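## Task

Same job with a different bracket: detach every ribbed support block (same plastic and colour as the part, printed under its overhangs) and place each one completely inside the scrap tray's walls, leaving the bracket on the table. This bracket has a single slender leg, below one end of its top bar; breaking it off fails the task. Whatever the 'finished part' image shows belongs to the bracket; the 'sliced job' image is blank. Finish with both grippers released and moved away, since results held in place only by the robot do not count.

## Robot and tools

Robot: two arms, left_arm and right_arm, each a 6-joint arm with a two-finger parallel gripper. Shared scene frame: origin on the table top midway between the arms, +z up, +x out over the table, left_arm on the +y side (base near y=+0.353), right_arm on the -y side (base near y=-0.283). The names left/right do not match image sides. Each gripper's fingers point along its own +z and close along its own y; the reported position is the point between the finger pads, roughly 1 cm inside the fingertips.

execute_actions(actions): a list of actions. Each action is a table of 1 to 15 rows; each row lasts one 1/30 s step, and if fewer than 15 rows are given the last row is repeated to fill 15 steps. Every row has 14 numbers in [-1, 1], always for both arms: left dx, dy, dz, rx, ry, rz, opening, then right dx, dy, dz, rx, ry, rz, opening. dx..rz are an offset in that gripper's own axes, measured from its pose at the start of the action (for the first action in a call, from the last pose reported); every row refers back to that same start, not to the previous row. Scale: 1.0 = 0.6 m of translation or 180 degrees; rx, ry, rz form a single rotation vector. Opening is absolute, not an offset: +1 fully open (0.094 m), -1 closed. An empty list just returns state and images.

move(target, speed, blocking): target is one 14-number row laid out as above, an offset in each gripper's own axes from the pose in the latest result that showed one, plus absolute openings. Each gripper follows a straight path there; both paths finish together, lasting 0.5 to 10 s (cut off at 10 s). speed is the top path speed in m/s, 0.002 to 0.5, default 0.25, turning capped at twice that in rad/s. Grippers take the shorter rotation. Paths do not avoid obstacles or the other arm, and grippers may lag, wander or overshoot speed near full reach. Faster and deeper-past-contact targets hit and press harder. blocking=false returns after 0.5 s while motion continues; then use wait or stop before sending more actions or moves.

wait(seconds): 0 to 10 s, arms keep their last command; returns early if a running move ends. stop(): brakes a running move (needs braking room; fingers keep moving). zoom_image(camera, region): camera is cam_high, cam_low, cam_left_wrist or cam_right_wrist; region [x0, y0, x1, y1] in pixels of that camera's latest image, top-left origin, at most 504x504. show_instructions(): shows the reference images. read_manual(section): licence texts only. finished_scene(scene): ends scene 1 or 2 after the last command is held; irreversible, reports success, and moves on.

Results: a state line gives each gripper's end_effector_position (m) and end_effector_quat_wxyz in the scene frame; printed positions can be off, more at long reach. grip_measured is the finger opening on the command scale; Joint positions end with the opening in metres. Hand target lines show where the controller is currently driving each gripper. A move adds a 'move:' line with its ending (done, off_target, moving, held, fault), which limits acted (paced = pose clipped; held = a check blocked some steps, after which the arm may jump fast) and each gripper's distance from target; if only one arm is named, the other finished fine. 'pose unreachable' means the clearance check altered or blocked that arm's command. FAULT and OVER-TEMPERATURE FAULT lines mean an arm was stopped. MOTOR HOT warns from 75 °C; 90 °C stops the arm 10 s; 100 °C makes it go limp and fall.

Motion details: per step, commands are clipped to within 70 mm and 16 degrees of the measured pose, so large offsets need several actions; after an action an arm only continues to its last clipped pose. Position is favoured over orientation when both can't be met. Joint friction can leave the gripper up to about 31 mm short, and tiny commands may not move it. Joint ranges (rad): waist -2.618 to 3.054, shoulder 0 to 3.142, elbow 0 to 3.142, wrist pitch -1.571 to 1.571, wrist yaw -1.571 to 1.571, wrist roll -2.094 to 2.094. To keep an arm still, send the offset back to its wanted pose first, then zeros, always with the opening it should keep.

Gripping: to hold something, command an opening below grip_measured, about 0.03 lower for a firm grip, less for a gentle one. Pad force tops out around 50–62 N, weaker on parts under about 2 mm thick, with a brief spike on first contact. Readings may be off by ~1 mm per gripper.

Cameras: cam_high and cam_low are fixed; the two wrist cameras are fisheye and ride on the hands. Calibrations are given per camera and may be a few degrees and millimetres off.

Avoid: snapping a bracket leg, dropping or flinging blocks, knocking anything off the table (ends the scene), hard pushes or slams, letting the arms collide or press each other, and holding loads long enough to overheat motors. Loose objects may occasionally get nudged. Finish by opening the grippers and withdrawing both arms.

Each tool is called as name([rows], argument=value, ...), one row to a line, values as JSON.

## Session

show_instructions()

execute_actions(actions=[])

Reference images for this scene: finished part, sliced job.

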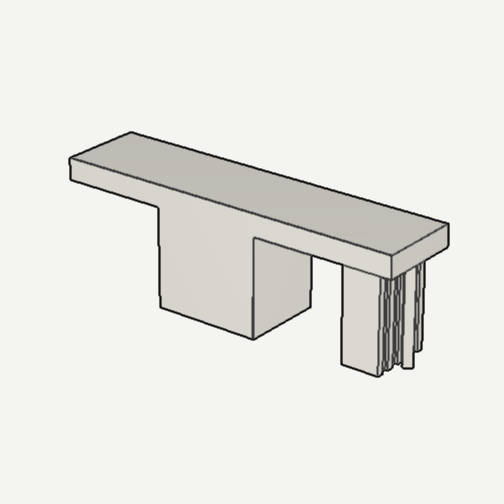

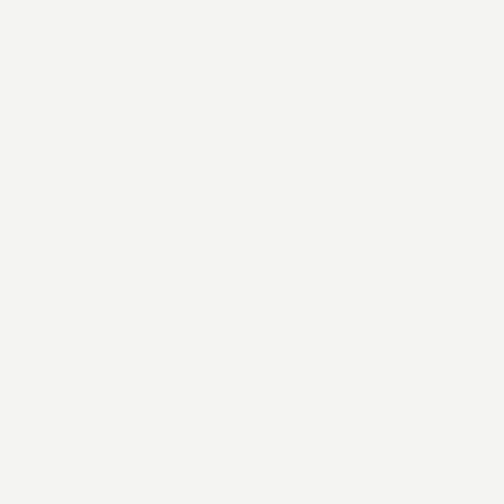

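Scene clock: 0.00 s.
left_arm: end_effector_position=(+0.0098, +0.5914, +0.3214) grip_measured=+1.000 end_effector_quat_wxyz=(-0.520, +0.732, -0.440, -0.012) | right_arm: end_effector_position=(+0.3830, -0.5534, +0.3449) grip_measured=+1.000 end_effector_quat_wxyz=(+0.676, -0.158, +0.714, -0.091)
Joint positions: left_arm=[ 1.938  0.912  1.224 -1.134  0.895 -0.308  0.094] | right_arm=[-0.936  1.59   1.309  0.144 -1.028 -0.469  0.094]
Joint velocities: left_arm=[-0.007 -0.002 -0.007  0.022  0.022 -0.037  0.   ] | right_arm=[ 0.007  0.007  0.002 -0.139  0.022 -0.037  0.   ]
Hand target (left_arm): +0.010, +0.591, +0.321; -0.520, +0.732, -0.440, -0.012
Hand target (right_arm): +0.383, -0.553, +0.345; +0.676, -0.158, +0.714, -0.091
camera_calibration (this result's frames):
cam_left_wrist: T_world_to_cam=[[0.772148, -0.0461522, 0.633764, -0.177043], [0.0443908, -0.991005, -0.126251, 0.642006], [0.63389, 0.125618, -0.763154, 0.267633], [0, 0, 0, 1]] pos_world=[-0.0614459, 0.59444, 0.397503]
cam_right_wrist: T_world_to_cam=[[0.139434, -0.922711, 0.359392, -0.678911], [-0.587804, -0.369202, -0.719845, 0.300338], [0.796897, -0.110882, -0.593853, -0.0654746], [0, 0, 0, 1]] pos_world=[0.32338, -0.522813, 0.42131]

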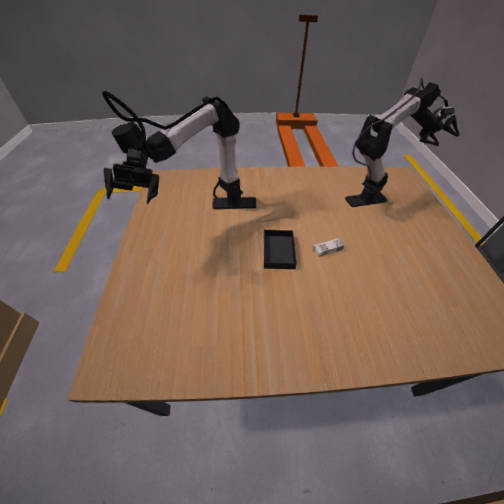

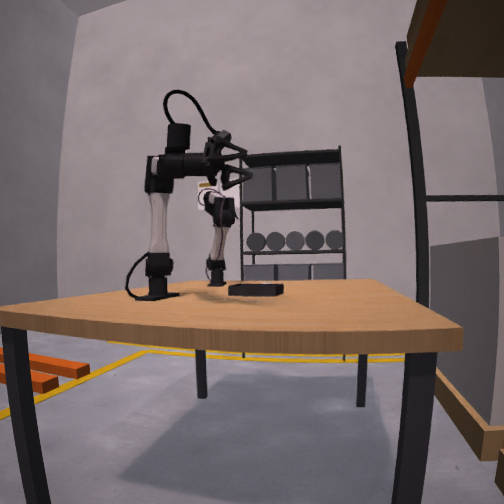

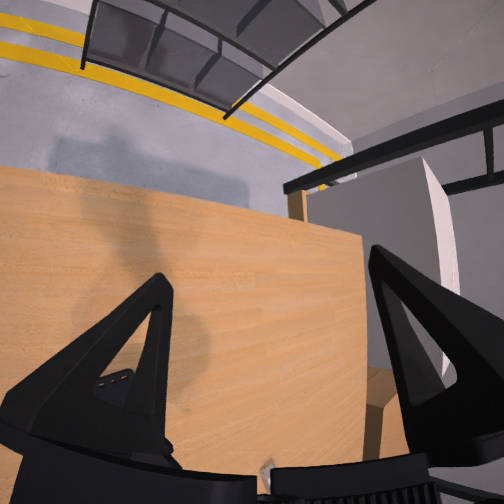

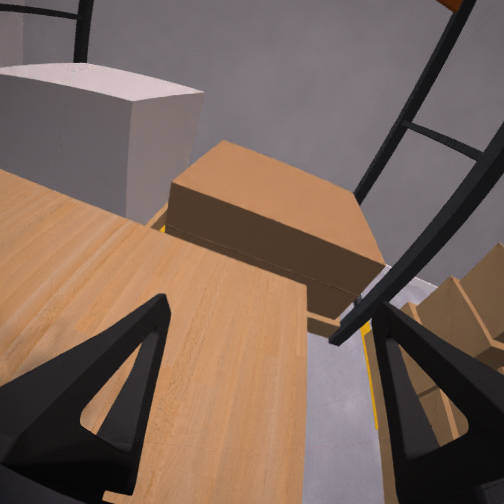

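zoom_image(camera="cam_high", region=[300,220,360,270])

Region (300, 220, 360, 270) of cam_high's 504x504 image, scaled by 8.400, with more detail than that image has.

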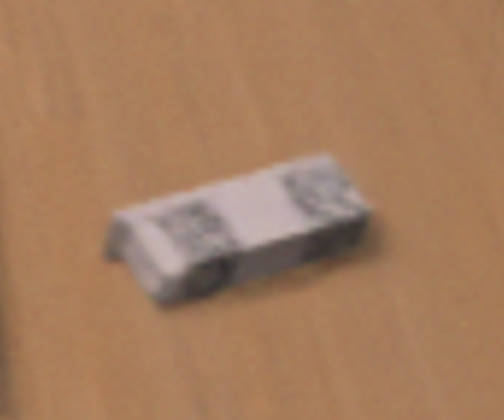

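move(target=[0.51,-0.187,0.033,0.171,0.216,0.45,0.4,-0.19,0.876,-0.454,-0.271,-0.422,-0.327,0.1])

Scene clock: 28.17 s.
left_arm: end_effector_position=(+0.2767, +0.4197, +0.2385) grip_measured=+0.402 end_effector_quat_wxyz=(+0.366, -0.099, +0.925, +0.007) | right_arm: end_effector_position=(+0.0655, -0.0367, +0.2966) grip_measured=+0.101 end_effector_quat_wxyz=(+0.711, -0.704, +0.001, +0.001)
Joint positions: left_arm=[ 0.124  1.015  1.102 -0.916  0.126  0.048  0.066] | right_arm=[ 0.927  0.42   0.473 -0.04  -0.656 -1.56   0.052]
Joint velocities: left_arm=[-0.012 -0.002 -0.012 -0.051  0.037 -0.007 -0.001] | right_arm=[ 0.002  0.012  0.012 -0.066 -0.051 -0.037 -0.   ]
Hand target (left_arm): +0.282, +0.422, +0.246; +0.376, -0.094, +0.922, +0.014
Hand target (right_arm): +0.062, -0.040, +0.306; +0.716, -0.698, -0.005, -0.006
Off the commanded pose (left_arm): 0.013 m, 2 deg.
Off the commanded pose (right_arm): 0.012 m, 1 deg.
move: off_target (left_arm, right_arm); limits=paced
camera_calibration (this result's frames):
cam_left_wrist: T_world_to_cam=[[0.0506268, -0.994839, -0.0879319, 0.431484], [-0.99861, -0.0517156, 0.0101474, 0.311423], [-0.0146425, 0.087296, -0.996075, 0.307817], [0, 0, 0, 1]] pos_world=[0.293652, 0.418492, 0.34139]
cam_right_wrist: T_world_to_cam=[[-0.0168853, 0.0255336, 0.999531, -0.285359], [0.824335, -0.565391, 0.0283689, -0.0518823], [0.565851, 0.824427, -0.0115014, 0.0928451], [0, 0, 0, 1]] pos_world=[-0.0145865, -0.0985916, 0.287765]

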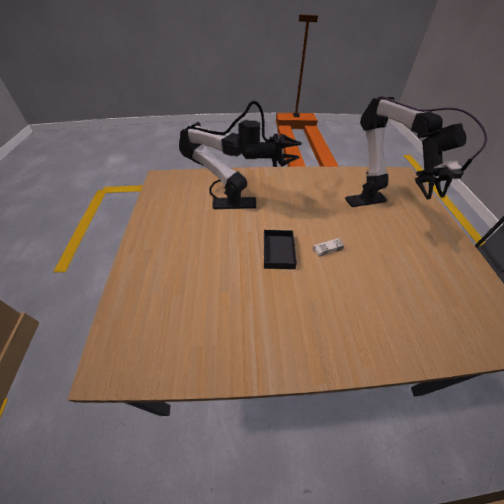

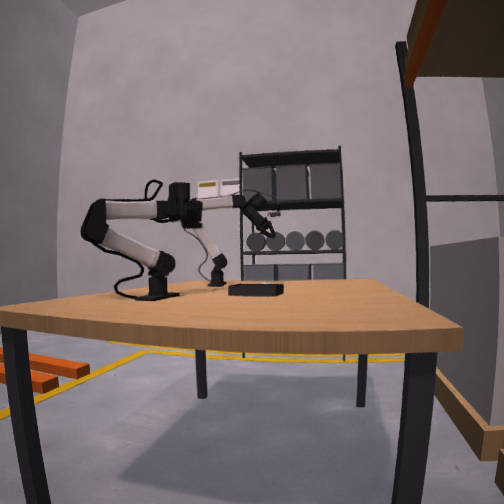

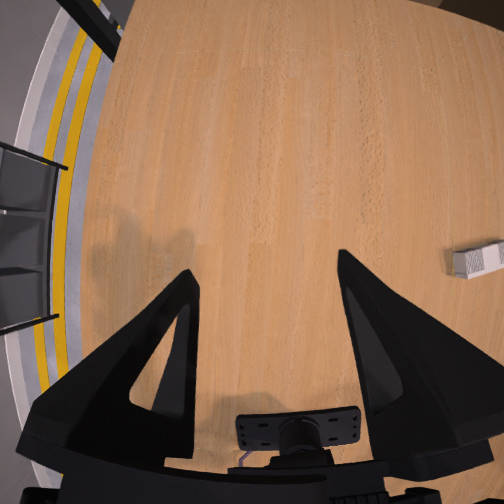

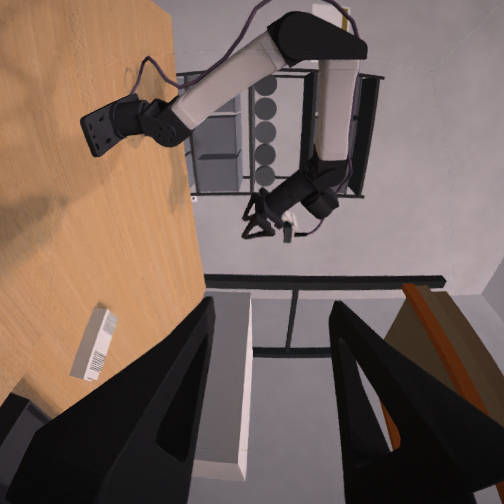

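move(target=[0.279,-0.413,0.157,0.161,0.206,0.454,0.4,0,0,0,0,0,0,0.1])

Scene clock: 37.30 s.
left_arm: end_effector_position=(+0.2681, +0.1575, +0.0672) grip_measured=+0.402 end_effector_quat_wxyz=(-0.003, +0.596, +0.803, -0.000) | right_arm: end_effector_position=(+0.0659, -0.0367, +0.2965) grip_measured=+0.101 end_effector_quat_wxyz=(+0.710, -0.704, +0.002, +0.000)
Joint positions: left_arm=[-0.814  1.833  1.371 -1.115  0.001  0.649  0.066] | right_arm=[ 0.927  0.42   0.473 -0.041 -0.653 -1.561  0.052]
Joint velocities: left_arm=[-0.002 -0.002  0.007  0.007  0.037 -0.022  0.001] | right_arm=[ 0.002 -0.022  0.002 -0.037 -0.007 -0.095  0.001]
Hand target (left_arm): +0.271, +0.156, +0.070; -0.002, +0.601, +0.799, +0.005
Hand target (right_arm): +0.065, -0.037, +0.297; +0.711, -0.704, +0.001, +0.001
Off the commanded pose (left_arm): 0.004 m, 1 deg.
Off the commanded pose (right_arm): 0.000 m, 0 deg.
move: done
camera_calibration (this result's frames):
cam_left_wrist: T_world_to_cam=[[-0.995834, -0.090683, -0.0095861, 0.288845], [-0.0722399, 0.720381, 0.689806, -0.124687], [-0.055648, 0.687624, -0.723931, 0.0580798], [0, 0, 0, 1]] pos_world=[0.281866, 0.0760783, 0.130824]
cam_right_wrist: T_world_to_cam=[[-0.0168688, 0.0264634, 0.999507, -0.285166], [0.823033, -0.567257, 0.0289094, -0.0523444], [0.567743, 0.823116, -0.0122114, 0.092684], [0, 0, 0, 1]] pos_world=[-0.0143499, -0.0984359, 0.287671]

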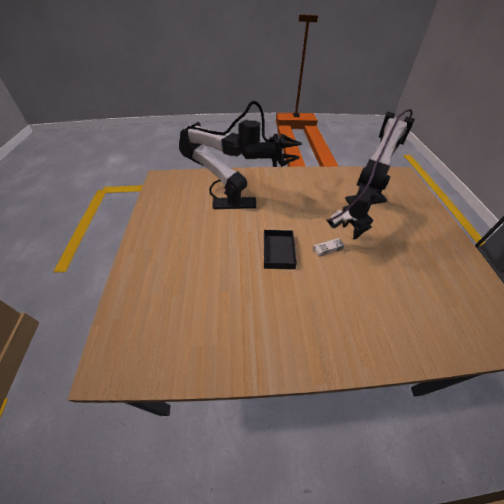

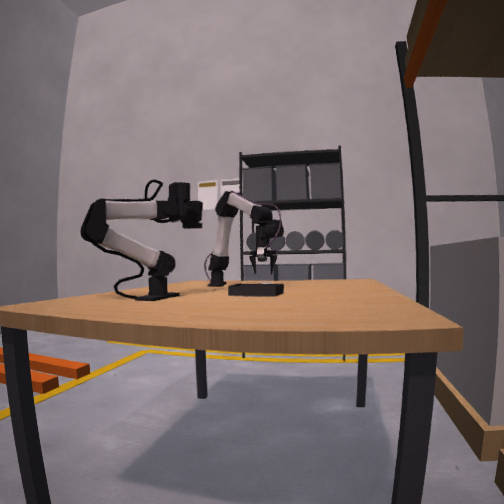

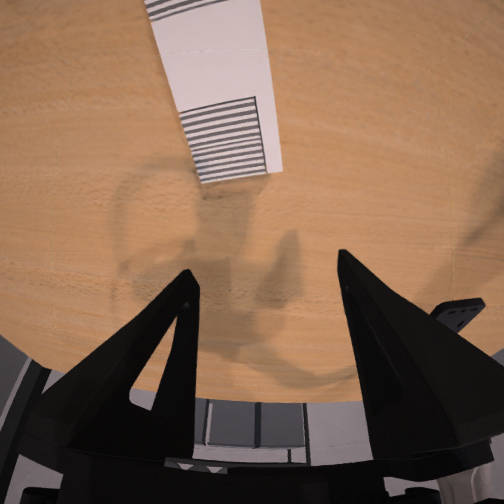

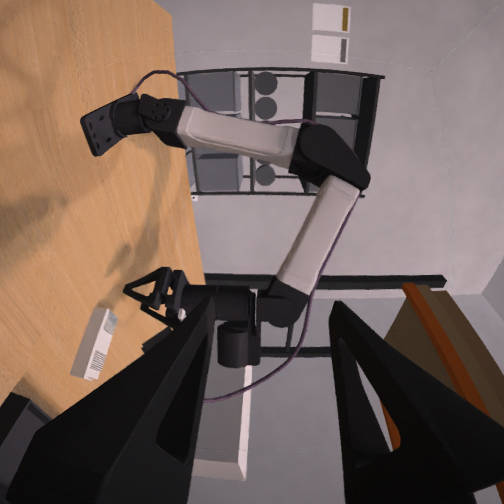

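move(target=[-0.082,0.017,0.045,0,0,0,0.4,0,0,0,0,0,0,0.1], speed=0.1)

Scene clock: 42.37 s.
left_arm: end_effector_position=(+0.2869, +0.1208, +0.0373) grip_measured=+0.402 end_effector_quat_wxyz=(-0.015, +0.597, +0.802, +0.000) | right_arm: end_effector_position=(+0.0659, -0.0367, +0.2965) grip_measured=+0.101 end_effector_quat_wxyz=(+0.710, -0.704, +0.002, +0.000)
Joint positions: left_arm=[-0.865  2.02   1.506 -1.086  0.001  0.601  0.066] | right_arm=[ 0.927  0.42   0.473 -0.041 -0.653 -1.561  0.052]
Joint velocities: left_arm=[-0.022  0.007 -0.022  0.007  0.037 -0.007 -0.   ] | right_arm=[ 0.017 -0.002  0.002 -0.051  0.066  0.022  0.   ]
Hand target (left_arm): +0.292, +0.114, +0.040; -0.003, +0.596, +0.803, +0.000
Hand target (right_arm): +0.066, -0.037, +0.296; +0.710, -0.704, +0.002, +0.000
Off the commanded pose (left_arm): 0.009 m, 1 deg.
Off the commanded pose (right_arm): 0.000 m, 0 deg.
move: done
camera_calibration (this result's frames):
cam_left_wrist: T_world_to_cam=[[-0.99606, -0.0883816, 0.00725561, 0.303085], [-0.0578905, 0.710038, 0.70178, -0.0796117], [-0.0671762, 0.698595, -0.712357, 0.0642919], [0, 0, 0, 1]] pos_world=[0.301601, 0.0384004, 0.0994696]
cam_right_wrist: T_world_to_cam=[[-0.0168688, 0.0264634, 0.999507, -0.285166], [0.823033, -0.567257, 0.0289094, -0.0523444], [0.567743, 0.823116, -0.0122114, 0.092684], [0, 0, 0, 1]] pos_world=[-0.0143499, -0.0984359, 0.287671]

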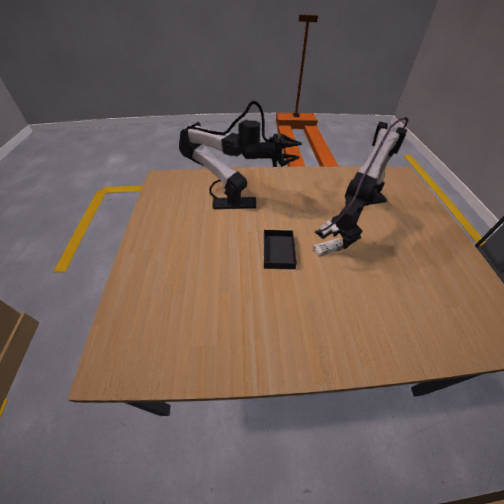

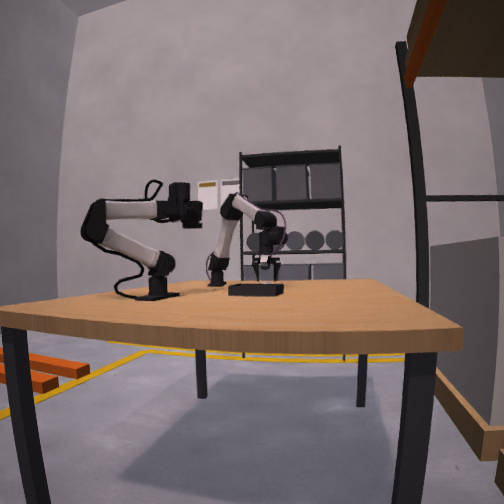

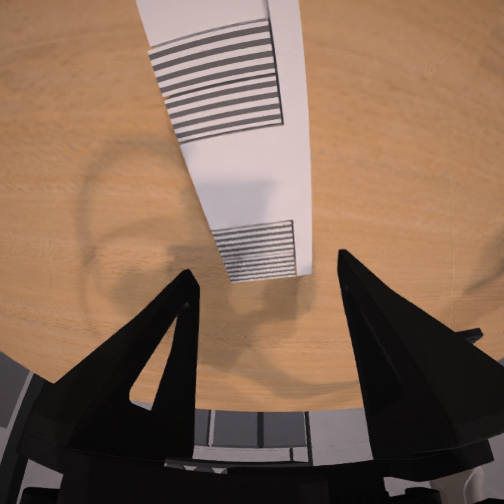

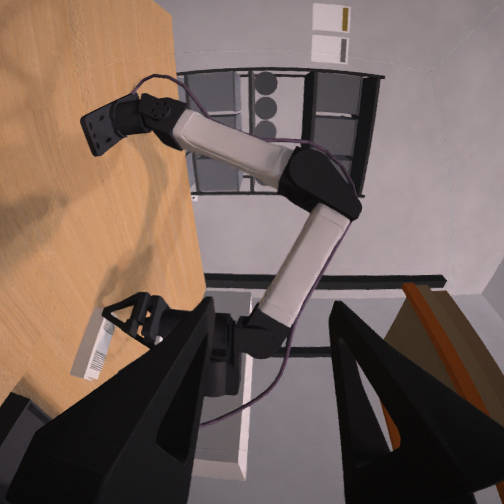

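move(target=[0.015,-0.005,0.04,0,0,0,0.4,0,0,0,0,0,0,0.1], speed=0.04)

move(target=[0,0,0,0,0,0,-0.12,0,0,0,0,0,0,0.1])

Scene clock: 46.77 s.
left_arm: end_effector_position=(+0.2798, +0.1265, +0.0147) grip_measured=+0.402 end_effector_quat_wxyz=(-0.018, +0.597, +0.802, +0.000) | right_arm: end_effector_position=(+0.0659, -0.0367, +0.2965) grip_measured=+0.101 end_effector_quat_wxyz=(+0.710, -0.704, +0.002, +0.000)
Joint positions: left_arm=[-0.865  2.02   1.411 -0.998  0.001  0.602  0.066] | right_arm=[ 0.927  0.42   0.473 -0.041 -0.653 -1.561  0.052]
Joint velocities: left_arm=[ 0.007 -0.007  0.002 -0.037  0.037  0.022 -0.001] | right_arm=[-0.012 -0.012 -0.007  0.051 -0.051 -0.051  0.   ]
Hand target (left_arm): +0.281, +0.129, +0.014; -0.015, +0.597, +0.802, +0.000
Hand target (right_arm): +0.066, -0.037, +0.296; +0.710, -0.704, +0.002, +0.000
Off the commanded pose (left_arm): 0.003 m, 0 deg.
Off the commanded pose (right_arm): 0.000 m, 0 deg.
move: done
camera_calibration (this result's frames):
cam_left_wrist: T_world_to_cam=[[-0.996082, -0.0876581, 0.0116654, 0.296601], [-0.0539995, 0.707398, 0.70475, -0.0689952], [-0.0700291, 0.701359, -0.70936, 0.0441722], [0, 0, 0, 1]] pos_world=[0.294807, 0.0438259, 0.0764984]
cam_right_wrist: T_world_to_cam=[[-0.0168688, 0.0264634, 0.999507, -0.285166], [0.823033, -0.567257, 0.0289094, -0.0523444], [0.567743, 0.823116, -0.0122114, 0.092684], [0, 0, 0, 1]] pos_world=[-0.0143499, -0.0984359, 0.287671]

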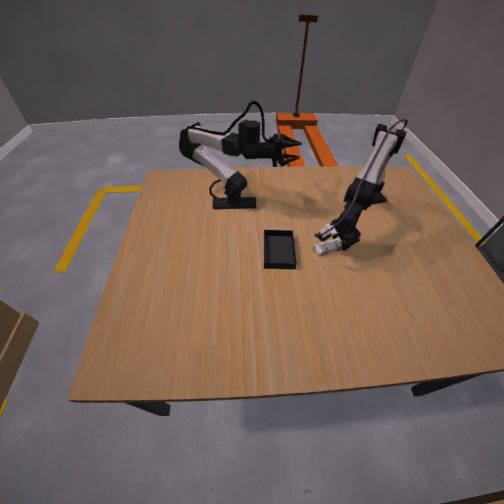

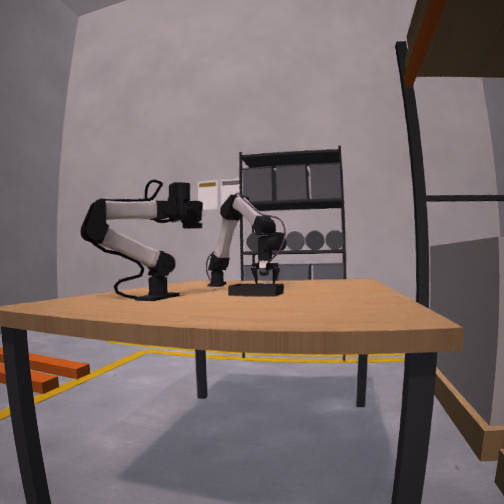

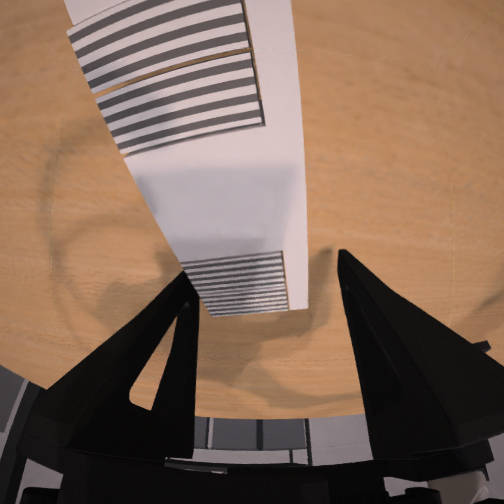

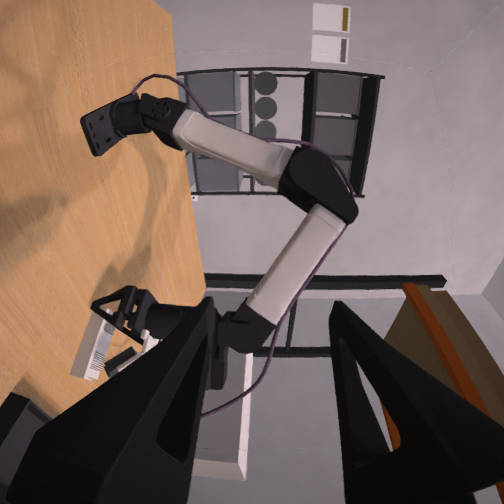

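Scene clock: 47.27 s.
left_arm: end_effector_position=(+0.2799, +0.1265, +0.0147) grip_measured=-0.118 end_effector_quat_wxyz=(-0.018, +0.597, +0.802, +0.000) | right_arm: end_effector_position=(+0.0659, -0.0367, +0.2965) grip_measured=+0.101 end_effector_quat_wxyz=(+0.710, -0.704, +0.002, +0.000)
Joint positions: left_arm=[-0.865  2.02   1.411 -0.997  0.001  0.602  0.041] | right_arm=[ 0.927  0.42   0.473 -0.041 -0.653 -1.561  0.052]
Joint velocities: left_arm=[ 0.002 -0.012  0.002  0.022 -0.051 -0.007  0.   ] | right_arm=[ 0.007 -0.012  0.007 -0.037  0.022  0.007 -0.001]
Hand target (left_arm): +0.280, +0.126, +0.015; -0.018, +0.597, +0.802, +0.000
Hand target (right_arm): +0.066, -0.037, +0.296; +0.710, -0.704, +0.002, +0.000
Off the commanded pose (left_arm): 0.000 m, 0 deg.
Off the commanded pose (right_arm): 0.000 m, 0 deg.
move: done
camera_calibration (this result's frames):
cam_left_wrist: T_world_to_cam=[[-0.996086, -0.0876554, 0.0113907, 0.296673], [-0.0542087, 0.707566, 0.704565, -0.0689073], [-0.0698186, 0.701189, -0.709548, 0.0441816], [0, 0, 0, 1]] pos_world=[0.294861, 0.0437818, 0.0765193]
cam_right_wrist: T_world_to_cam=[[-0.0168688, 0.0264634, 0.999507, -0.285166], [0.823033, -0.567257, 0.0289094, -0.0523444], [0.567743, 0.823116, -0.0122114, 0.092684], [0, 0, 0, 1]] pos_world=[-0.0143499, -0.0984359, 0.287671]

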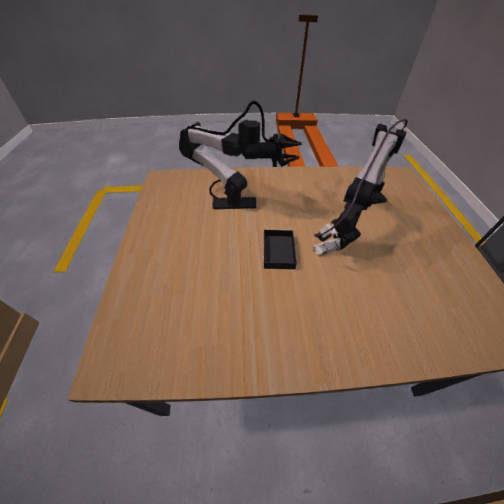

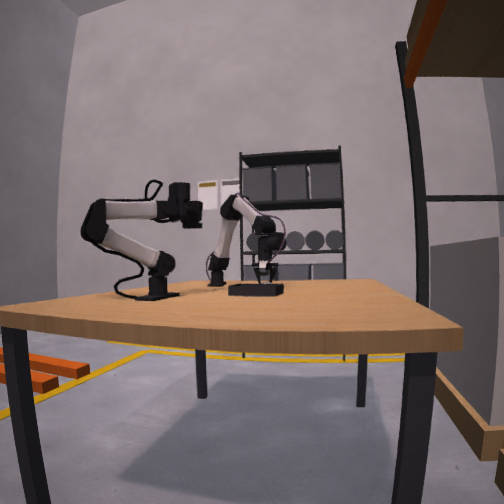

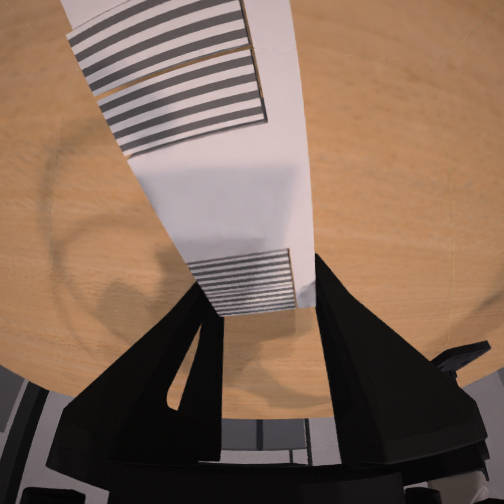

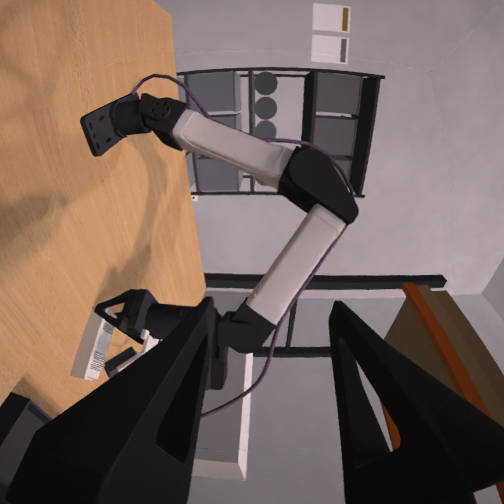

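Near the end of the bracket; nudge inward and down, then grip.

move(target=[-0.018,0,0.01,0,0,0,-0.08,0,0,0,0,0,0,0.1], speed=0.03)

move(target=[0,0,0,0,0,0,-0.19,0,0,0,0,0,0,0.1])

Scene clock: 50.93 s.
left_arm: end_effector_position=(+0.2789, +0.1230, +0.0082) grip_measured=-0.082 end_effector_quat_wxyz=(-0.025, +0.597, +0.801, +0.001) | right_arm: end_effector_position=(+0.0659, -0.0367, +0.2965) grip_measured=+0.101 end_effector_quat_wxyz=(+0.710, -0.704, +0.002, +0.000)
Joint positions: left_arm=[-0.874  2.047  1.424 -0.998 -0.     0.592  0.043] | right_arm=[ 0.927  0.42   0.473 -0.041 -0.653 -1.561  0.052]
Joint velocities: left_arm=[ 0.002  0.017 -0.002 -0.037 -0.051 -0.007  0.001] | right_arm=[-0.007 -0.017 -0.027  0.007  0.007  0.022  0.001]
Hand target (left_arm): +0.283, +0.116, +0.009; -0.018, +0.597, +0.802, +0.000
Hand target (right_arm): +0.066, -0.037, +0.296; +0.710, -0.704, +0.002, +0.000
Off the commanded pose (left_arm): 0.008 m, 1 deg.
Off the commanded pose (right_arm): 0.000 m, 0 deg.
move: done
camera_calibration (this result's frames):
cam_left_wrist: T_world_to_cam=[[-0.99594, -0.0874081, 0.0215214, 0.295255], [-0.0460483, 0.70012, 0.712539, -0.0633321], [-0.0773492, 0.708655, -0.701303, 0.0429713], [0, 0, 0, 1]] pos_world=[0.294463, 0.0396959, 0.0689082]
cam_right_wrist: T_world_to_cam=[[-0.0168688, 0.0264634, 0.999507, -0.285166], [0.823033, -0.567257, 0.0289094, -0.0523444], [0.567743, 0.823116, -0.0122114, 0.092684], [0, 0, 0, 1]] pos_world=[-0.0143499, -0.0984359, 0.287671]

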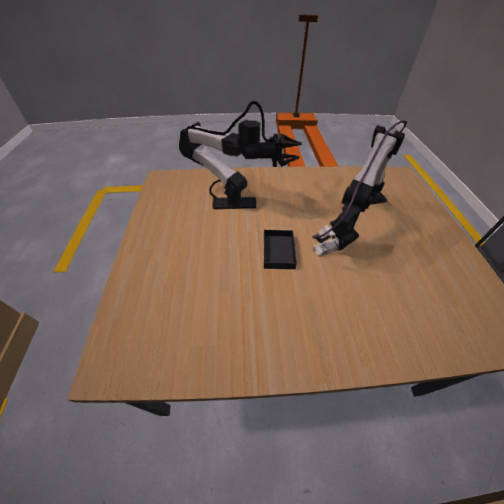

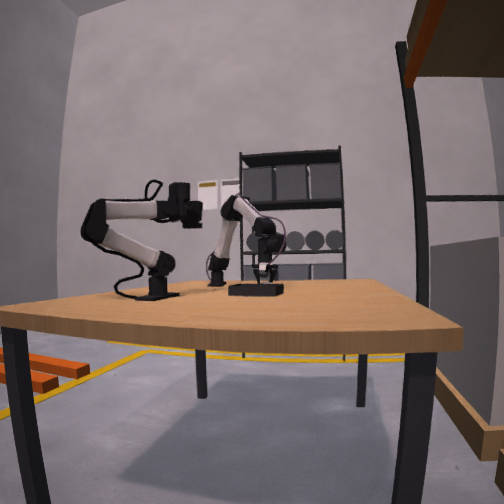

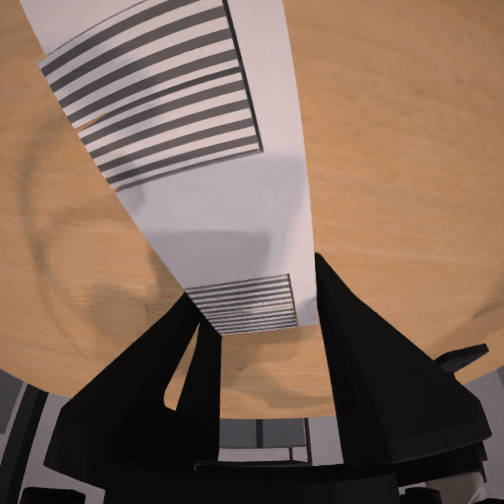

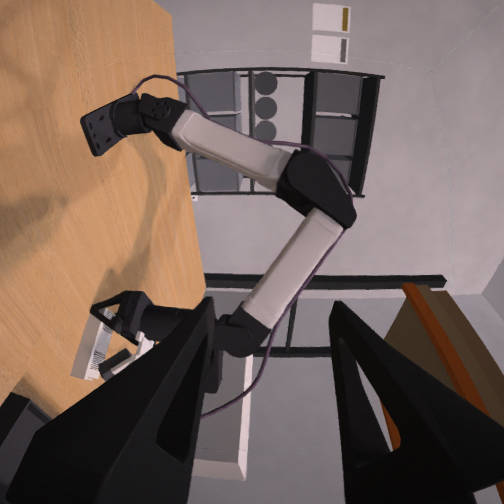

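Scene clock: 51.43 s.
left_arm: end_effector_position=(+0.2789, +0.1230, +0.0082) grip_measured=-0.174 end_effector_quat_wxyz=(-0.025, +0.597, +0.801, +0.001) | right_arm: end_effector_position=(+0.0659, -0.0367, +0.2965) grip_measured=+0.101 end_effector_quat_wxyz=(+0.710, -0.704, +0.002, +0.000)
Joint positions: left_arm=[-0.874  2.047  1.424 -0.998 -0.     0.592  0.039] | right_arm=[ 0.927  0.42   0.473 -0.041 -0.653 -1.561  0.052]
Joint velocities: left_arm=[ 0.007 -0.012  0.017  0.007 -0.037 -0.007 -0.   ] | right_arm=[ 0.007 -0.007 -0.002 -0.095 -0.022 -0.007  0.001]
Hand target (left_arm): +0.279, +0.123, +0.008; -0.025, +0.597, +0.801, +0.001
Hand target (right_arm): +0.066, -0.037, +0.296; +0.710, -0.704, +0.002, +0.000
Off the commanded pose (left_arm): 0.000 m, 0 deg.
Off the commanded pose (right_arm): 0.000 m, 0 deg.
move: done
camera_calibration (this result's frames):
cam_left_wrist: T_world_to_cam=[[-0.99594, -0.0874081, 0.0215214, 0.295255], [-0.0460483, 0.70012, 0.712539, -0.0633321], [-0.0773492, 0.708655, -0.701303, 0.0429713], [0, 0, 0, 1]] pos_world=[0.294463, 0.0396959, 0.0689082]
cam_right_wrist: T_world_to_cam=[[-0.0168688, 0.0264634, 0.999507, -0.285166], [0.823033, -0.567257, 0.0289094, -0.0523444], [0.567743, 0.823116, -0.0122114, 0.092684], [0, 0, 0, 1]] pos_world=[-0.0143499, -0.0984359, 0.287671]

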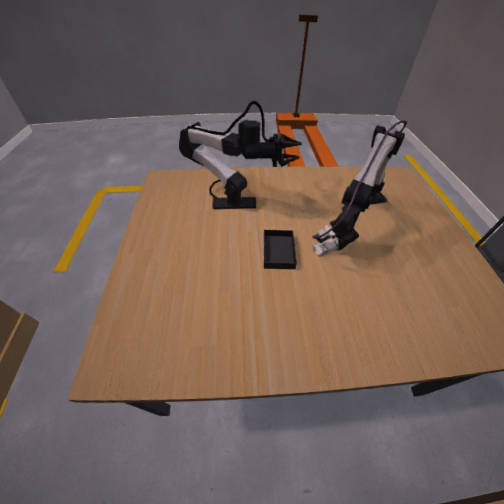

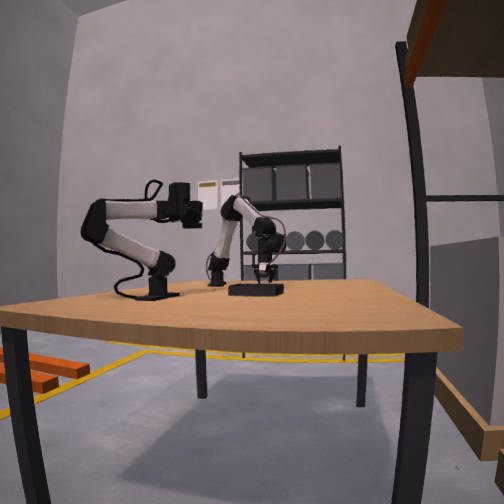

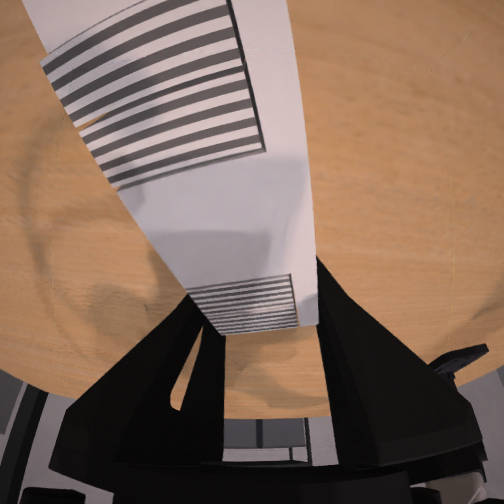

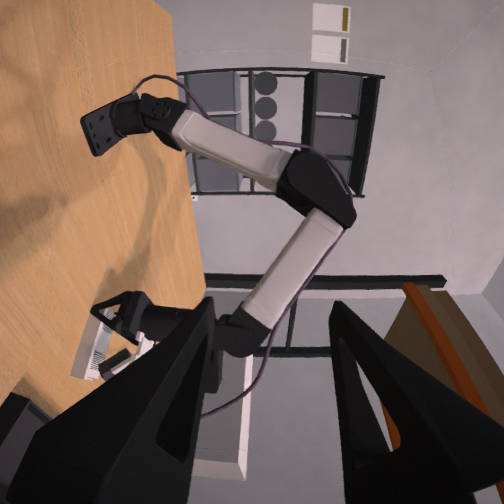

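move(target=[0,0,-0.06,0,0,0,-0.21,0,0,0,0,0,0,0.1], speed=0.08)

move(target=[0.008,-0.26,-0.11,0,0,-0.41,-0.21,0,0,0,0,0,0,0.1])

move(target=[0,-0.04,-0.08,0.167,0,0,-0.21,0.11,0.1,-0.03,-0.167,0,0,0.1], speed=0.15)

Scene clock: 56.07 s.
left_arm: end_effector_position=(+0.2760, +0.1254, +0.0333) grip_measured=-0.180 end_effector_quat_wxyz=(-0.039, +0.597, +0.801, +0.002) | right_arm: end_effector_position=(+0.0659, -0.0367, +0.2965) grip_measured=+0.101 end_effector_quat_wxyz=(+0.710, -0.704, +0.002, +0.000)
Joint positions: left_arm=[-0.874  2.028  1.498 -1.12  -0.     0.592  0.039] | right_arm=[ 0.927  0.42   0.473 -0.041 -0.653 -1.561  0.052]
Joint velocities: left_arm=[ 0.002  0.007  0.007 -0.066 -0.081  0.007  0.   ] | right_arm=[ 0.002 -0.007 -0.002  0.007  0.037 -0.051 -0.   ]
Hand target (left_arm): +0.280, +0.122, +0.044; -0.025, +0.597, +0.801, +0.001
Hand target (right_arm): +0.066, -0.037, +0.296; +0.710, -0.704, +0.002, +0.000
Off the commanded pose (left_arm): 0.012 m, 2 deg.
Off the commanded pose (right_arm): 0.000 m, 0 deg.
move: off_target (left_arm)
camera_calibration (this result's frames):
cam_left_wrist: T_world_to_cam=[[-0.995264, -0.0879647, 0.0413751, 0.291298], [-0.0305876, 0.687391, 0.725643, -0.0861251], [-0.0922718, 0.72094, -0.686827, 0.0608071], [0, 0, 0, 1]] pos_world=[0.292895, 0.0409873, 0.0922075]
cam_right_wrist: T_world_to_cam=[[-0.0168688, 0.0264634, 0.999507, -0.285166], [0.823033, -0.567257, 0.0289094, -0.0523444], [0.567743, 0.823116, -0.0122114, 0.092684], [0, 0, 0, 1]] pos_world=[-0.0143499, -0.0984359, 0.287671]

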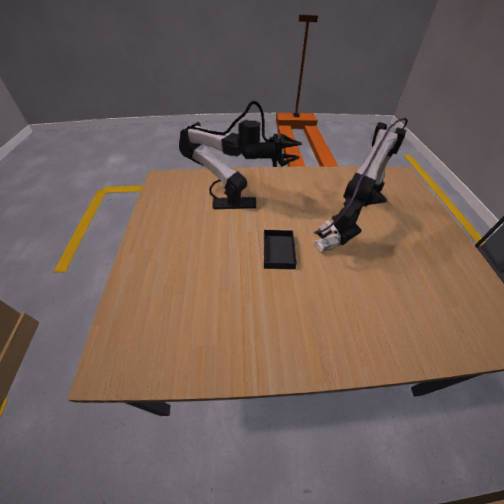

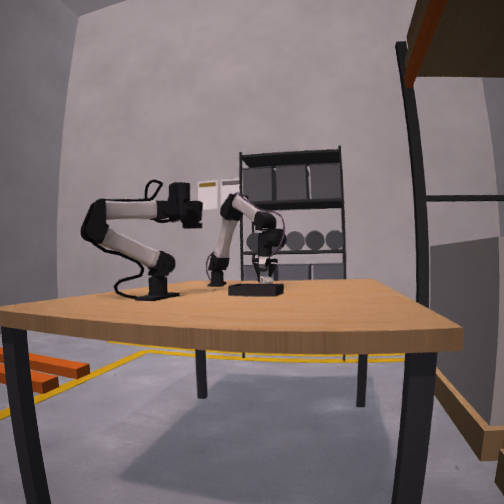

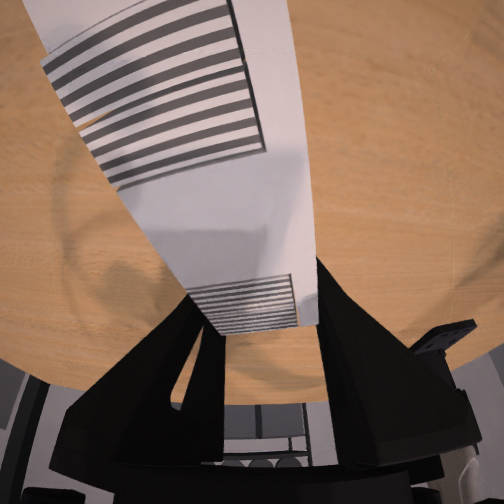

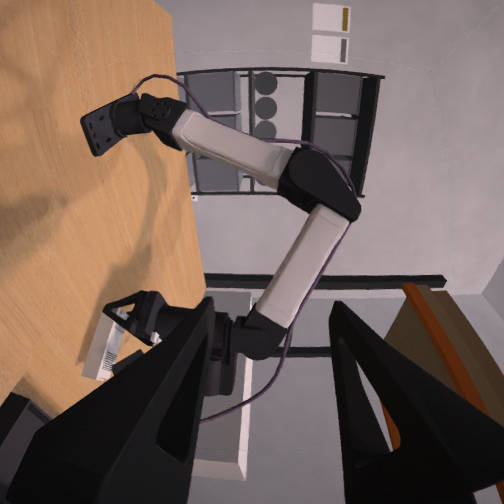

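Scene clock: 59.27 s.
left_arm: end_effector_position=(+0.1319, +0.0822, +0.0968) grip_measured=-0.181 end_effector_quat_wxyz=(-0.029, -0.002, +0.999, +0.038) | right_arm: end_effector_position=(+0.0659, -0.0367, +0.2965) grip_measured=+0.101 end_effector_quat_wxyz=(+0.710, -0.704, +0.002, +0.000)
Joint positions: left_arm=[-1.29   1.78   1.419 -1.304  0.018 -1.108  0.038] | right_arm=[ 0.927  0.42   0.473 -0.041 -0.653 -1.561  0.052]
Joint velocities: left_arm=[ 0.002 -0.002 -0.007  0.007 -0.007 -0.037  0.001] | right_arm=[ 0.002  0.002  0.012  0.037 -0.022  0.007 -0.   ]
Hand target (left_arm): +0.129, +0.081, +0.105; -0.027, -0.003, +0.999, +0.028
Hand target (right_arm): +0.066, -0.037, +0.296; +0.710, -0.704, +0.002, +0.000
Off the commanded pose (left_arm): 0.010 m, 1 deg.
Off the commanded pose (right_arm): 0.000 m, 0 deg.
move: done
camera_calibration (this result's frames):
cam_left_wrist: T_world_to_cam=[[-0.199823, -0.976815, -0.0768303, 0.121013], [-0.672581, 0.0797201, 0.735717, 0.0267826], [-0.712534, 0.198688, -0.672918, 0.245652], [0, 0, 0, 1]] pos_world=[0.21723, 0.067264, 0.154896]
cam_right_wrist: T_world_to_cam=[[-0.0168688, 0.0264634, 0.999507, -0.285166], [0.823033, -0.567257, 0.0289094, -0.0523444], [0.567743, 0.823116, -0.0122114, 0.092684], [0, 0, 0, 1]] pos_world=[-0.0143499, -0.0984359, 0.287671]

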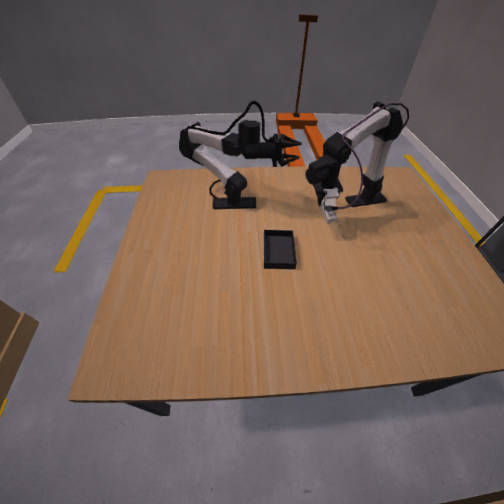

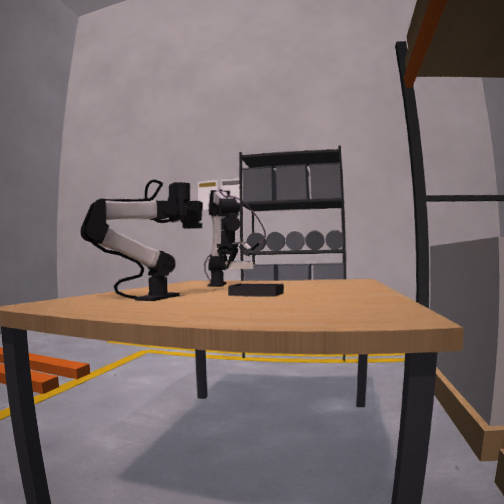

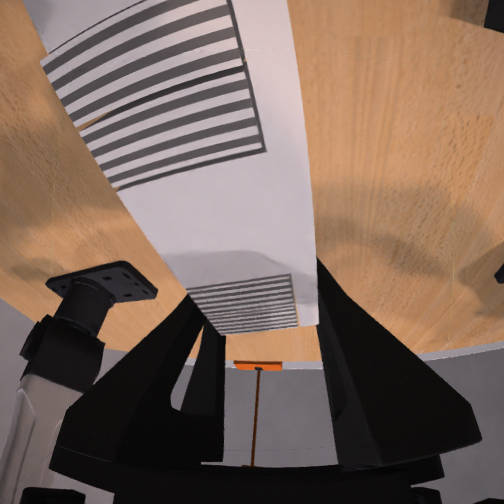

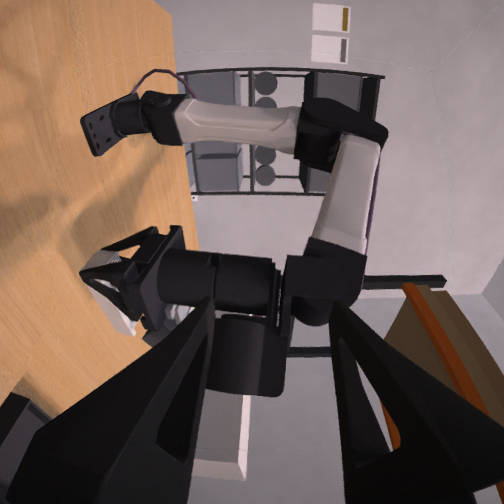

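Scene clock: 61.50 s.
left_arm: end_effector_position=(+0.1340, +0.0560, +0.1385) grip_measured=-0.181 end_effector_quat_wxyz=(-0.029, -0.010, +0.978, -0.207) | right_arm: end_effector_position=(+0.1291, -0.0540, +0.2337) grip_measured=+0.101 end_effector_quat_wxyz=(-0.519, +0.854, -0.028, +0.010)
Joint positions: left_arm=[-1.192  1.469  1.185 -0.954  0.264 -1.072  0.038] | right_arm=[ 0.609  0.797  0.791 -0.703 -0.785 -2.103  0.052]
Joint velocities: left_arm=[ 0.002  0.007 -0.002 -0.007  0.066 -0.051 -0.   ] | right_arm=[ 0.002 -0.002  0.012 -0.051 -0.037  0.007 -0.   ]
Hand target (left_arm): +0.135, +0.055, +0.143; -0.026, -0.009, +0.975, -0.223
Hand target (right_arm): +0.132, -0.054, +0.234; -0.512, +0.858, -0.031, +0.009
Off the commanded pose (left_arm): 0.005 m, 2 deg.
Off the commanded pose (right_arm): 0.004 m, 4 deg.
joint sent to its limit (right arm) — the command would take joint 6 (wrist roll) past its lower limit, so that joint was sent only as far as its limit.
move: off_target (right_arm)
camera_calibration (this result's frames):
cam_left_wrist: T_world_to_cam=[[-0.17007, -0.902524, 0.395635, 0.0255053], [-0.681134, 0.397799, 0.614665, -0.000408734], [-0.712133, -0.164945, -0.682393, 0.30202], [0, 0, 0, 1]] pos_world=[0.219138, 0.0729985, 0.196257]
cam_right_wrist: T_world_to_cam=[[0.0184709, 0.491048, 0.870937, -0.170314], [0.79802, -0.532027, 0.283041, -0.166657], [0.602348, 0.689797, -0.401693, 0.149636], [0, 0, 0, 1]] pos_world=[0.0460083, -0.108252, 0.255611]

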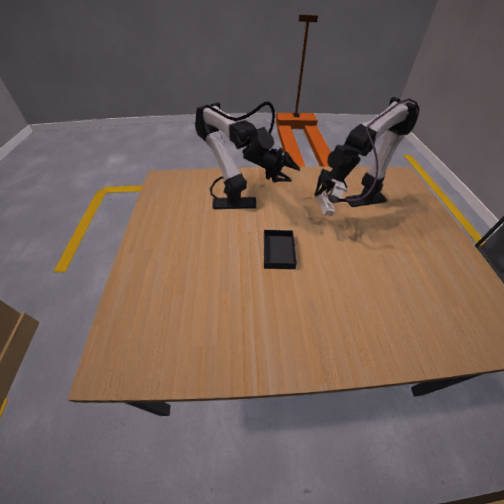

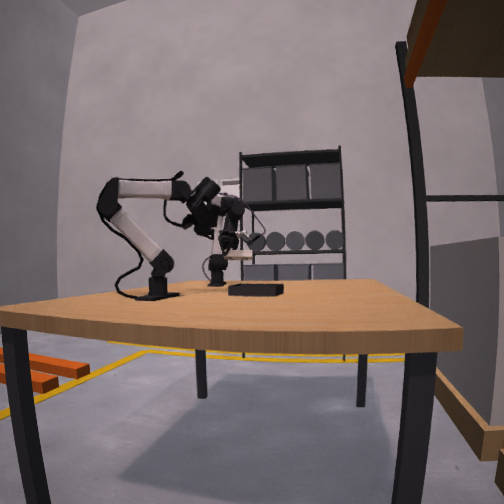

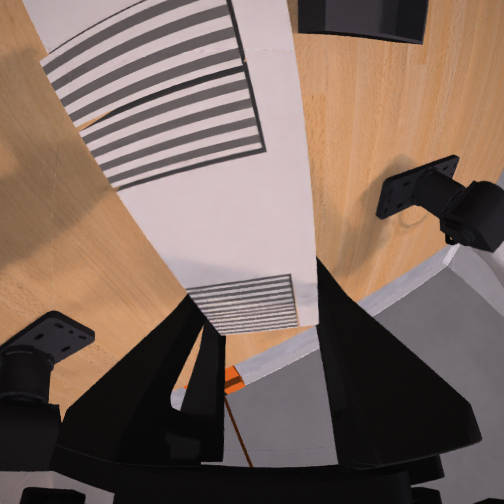

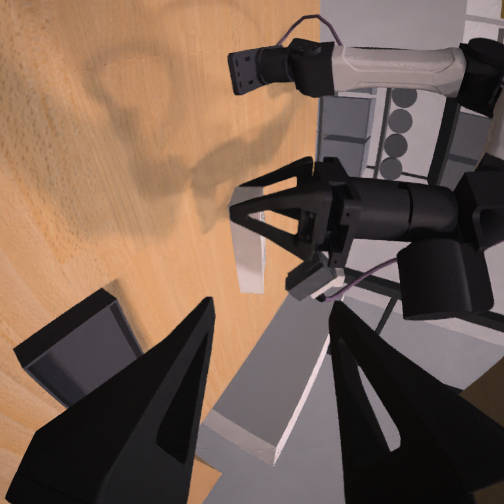

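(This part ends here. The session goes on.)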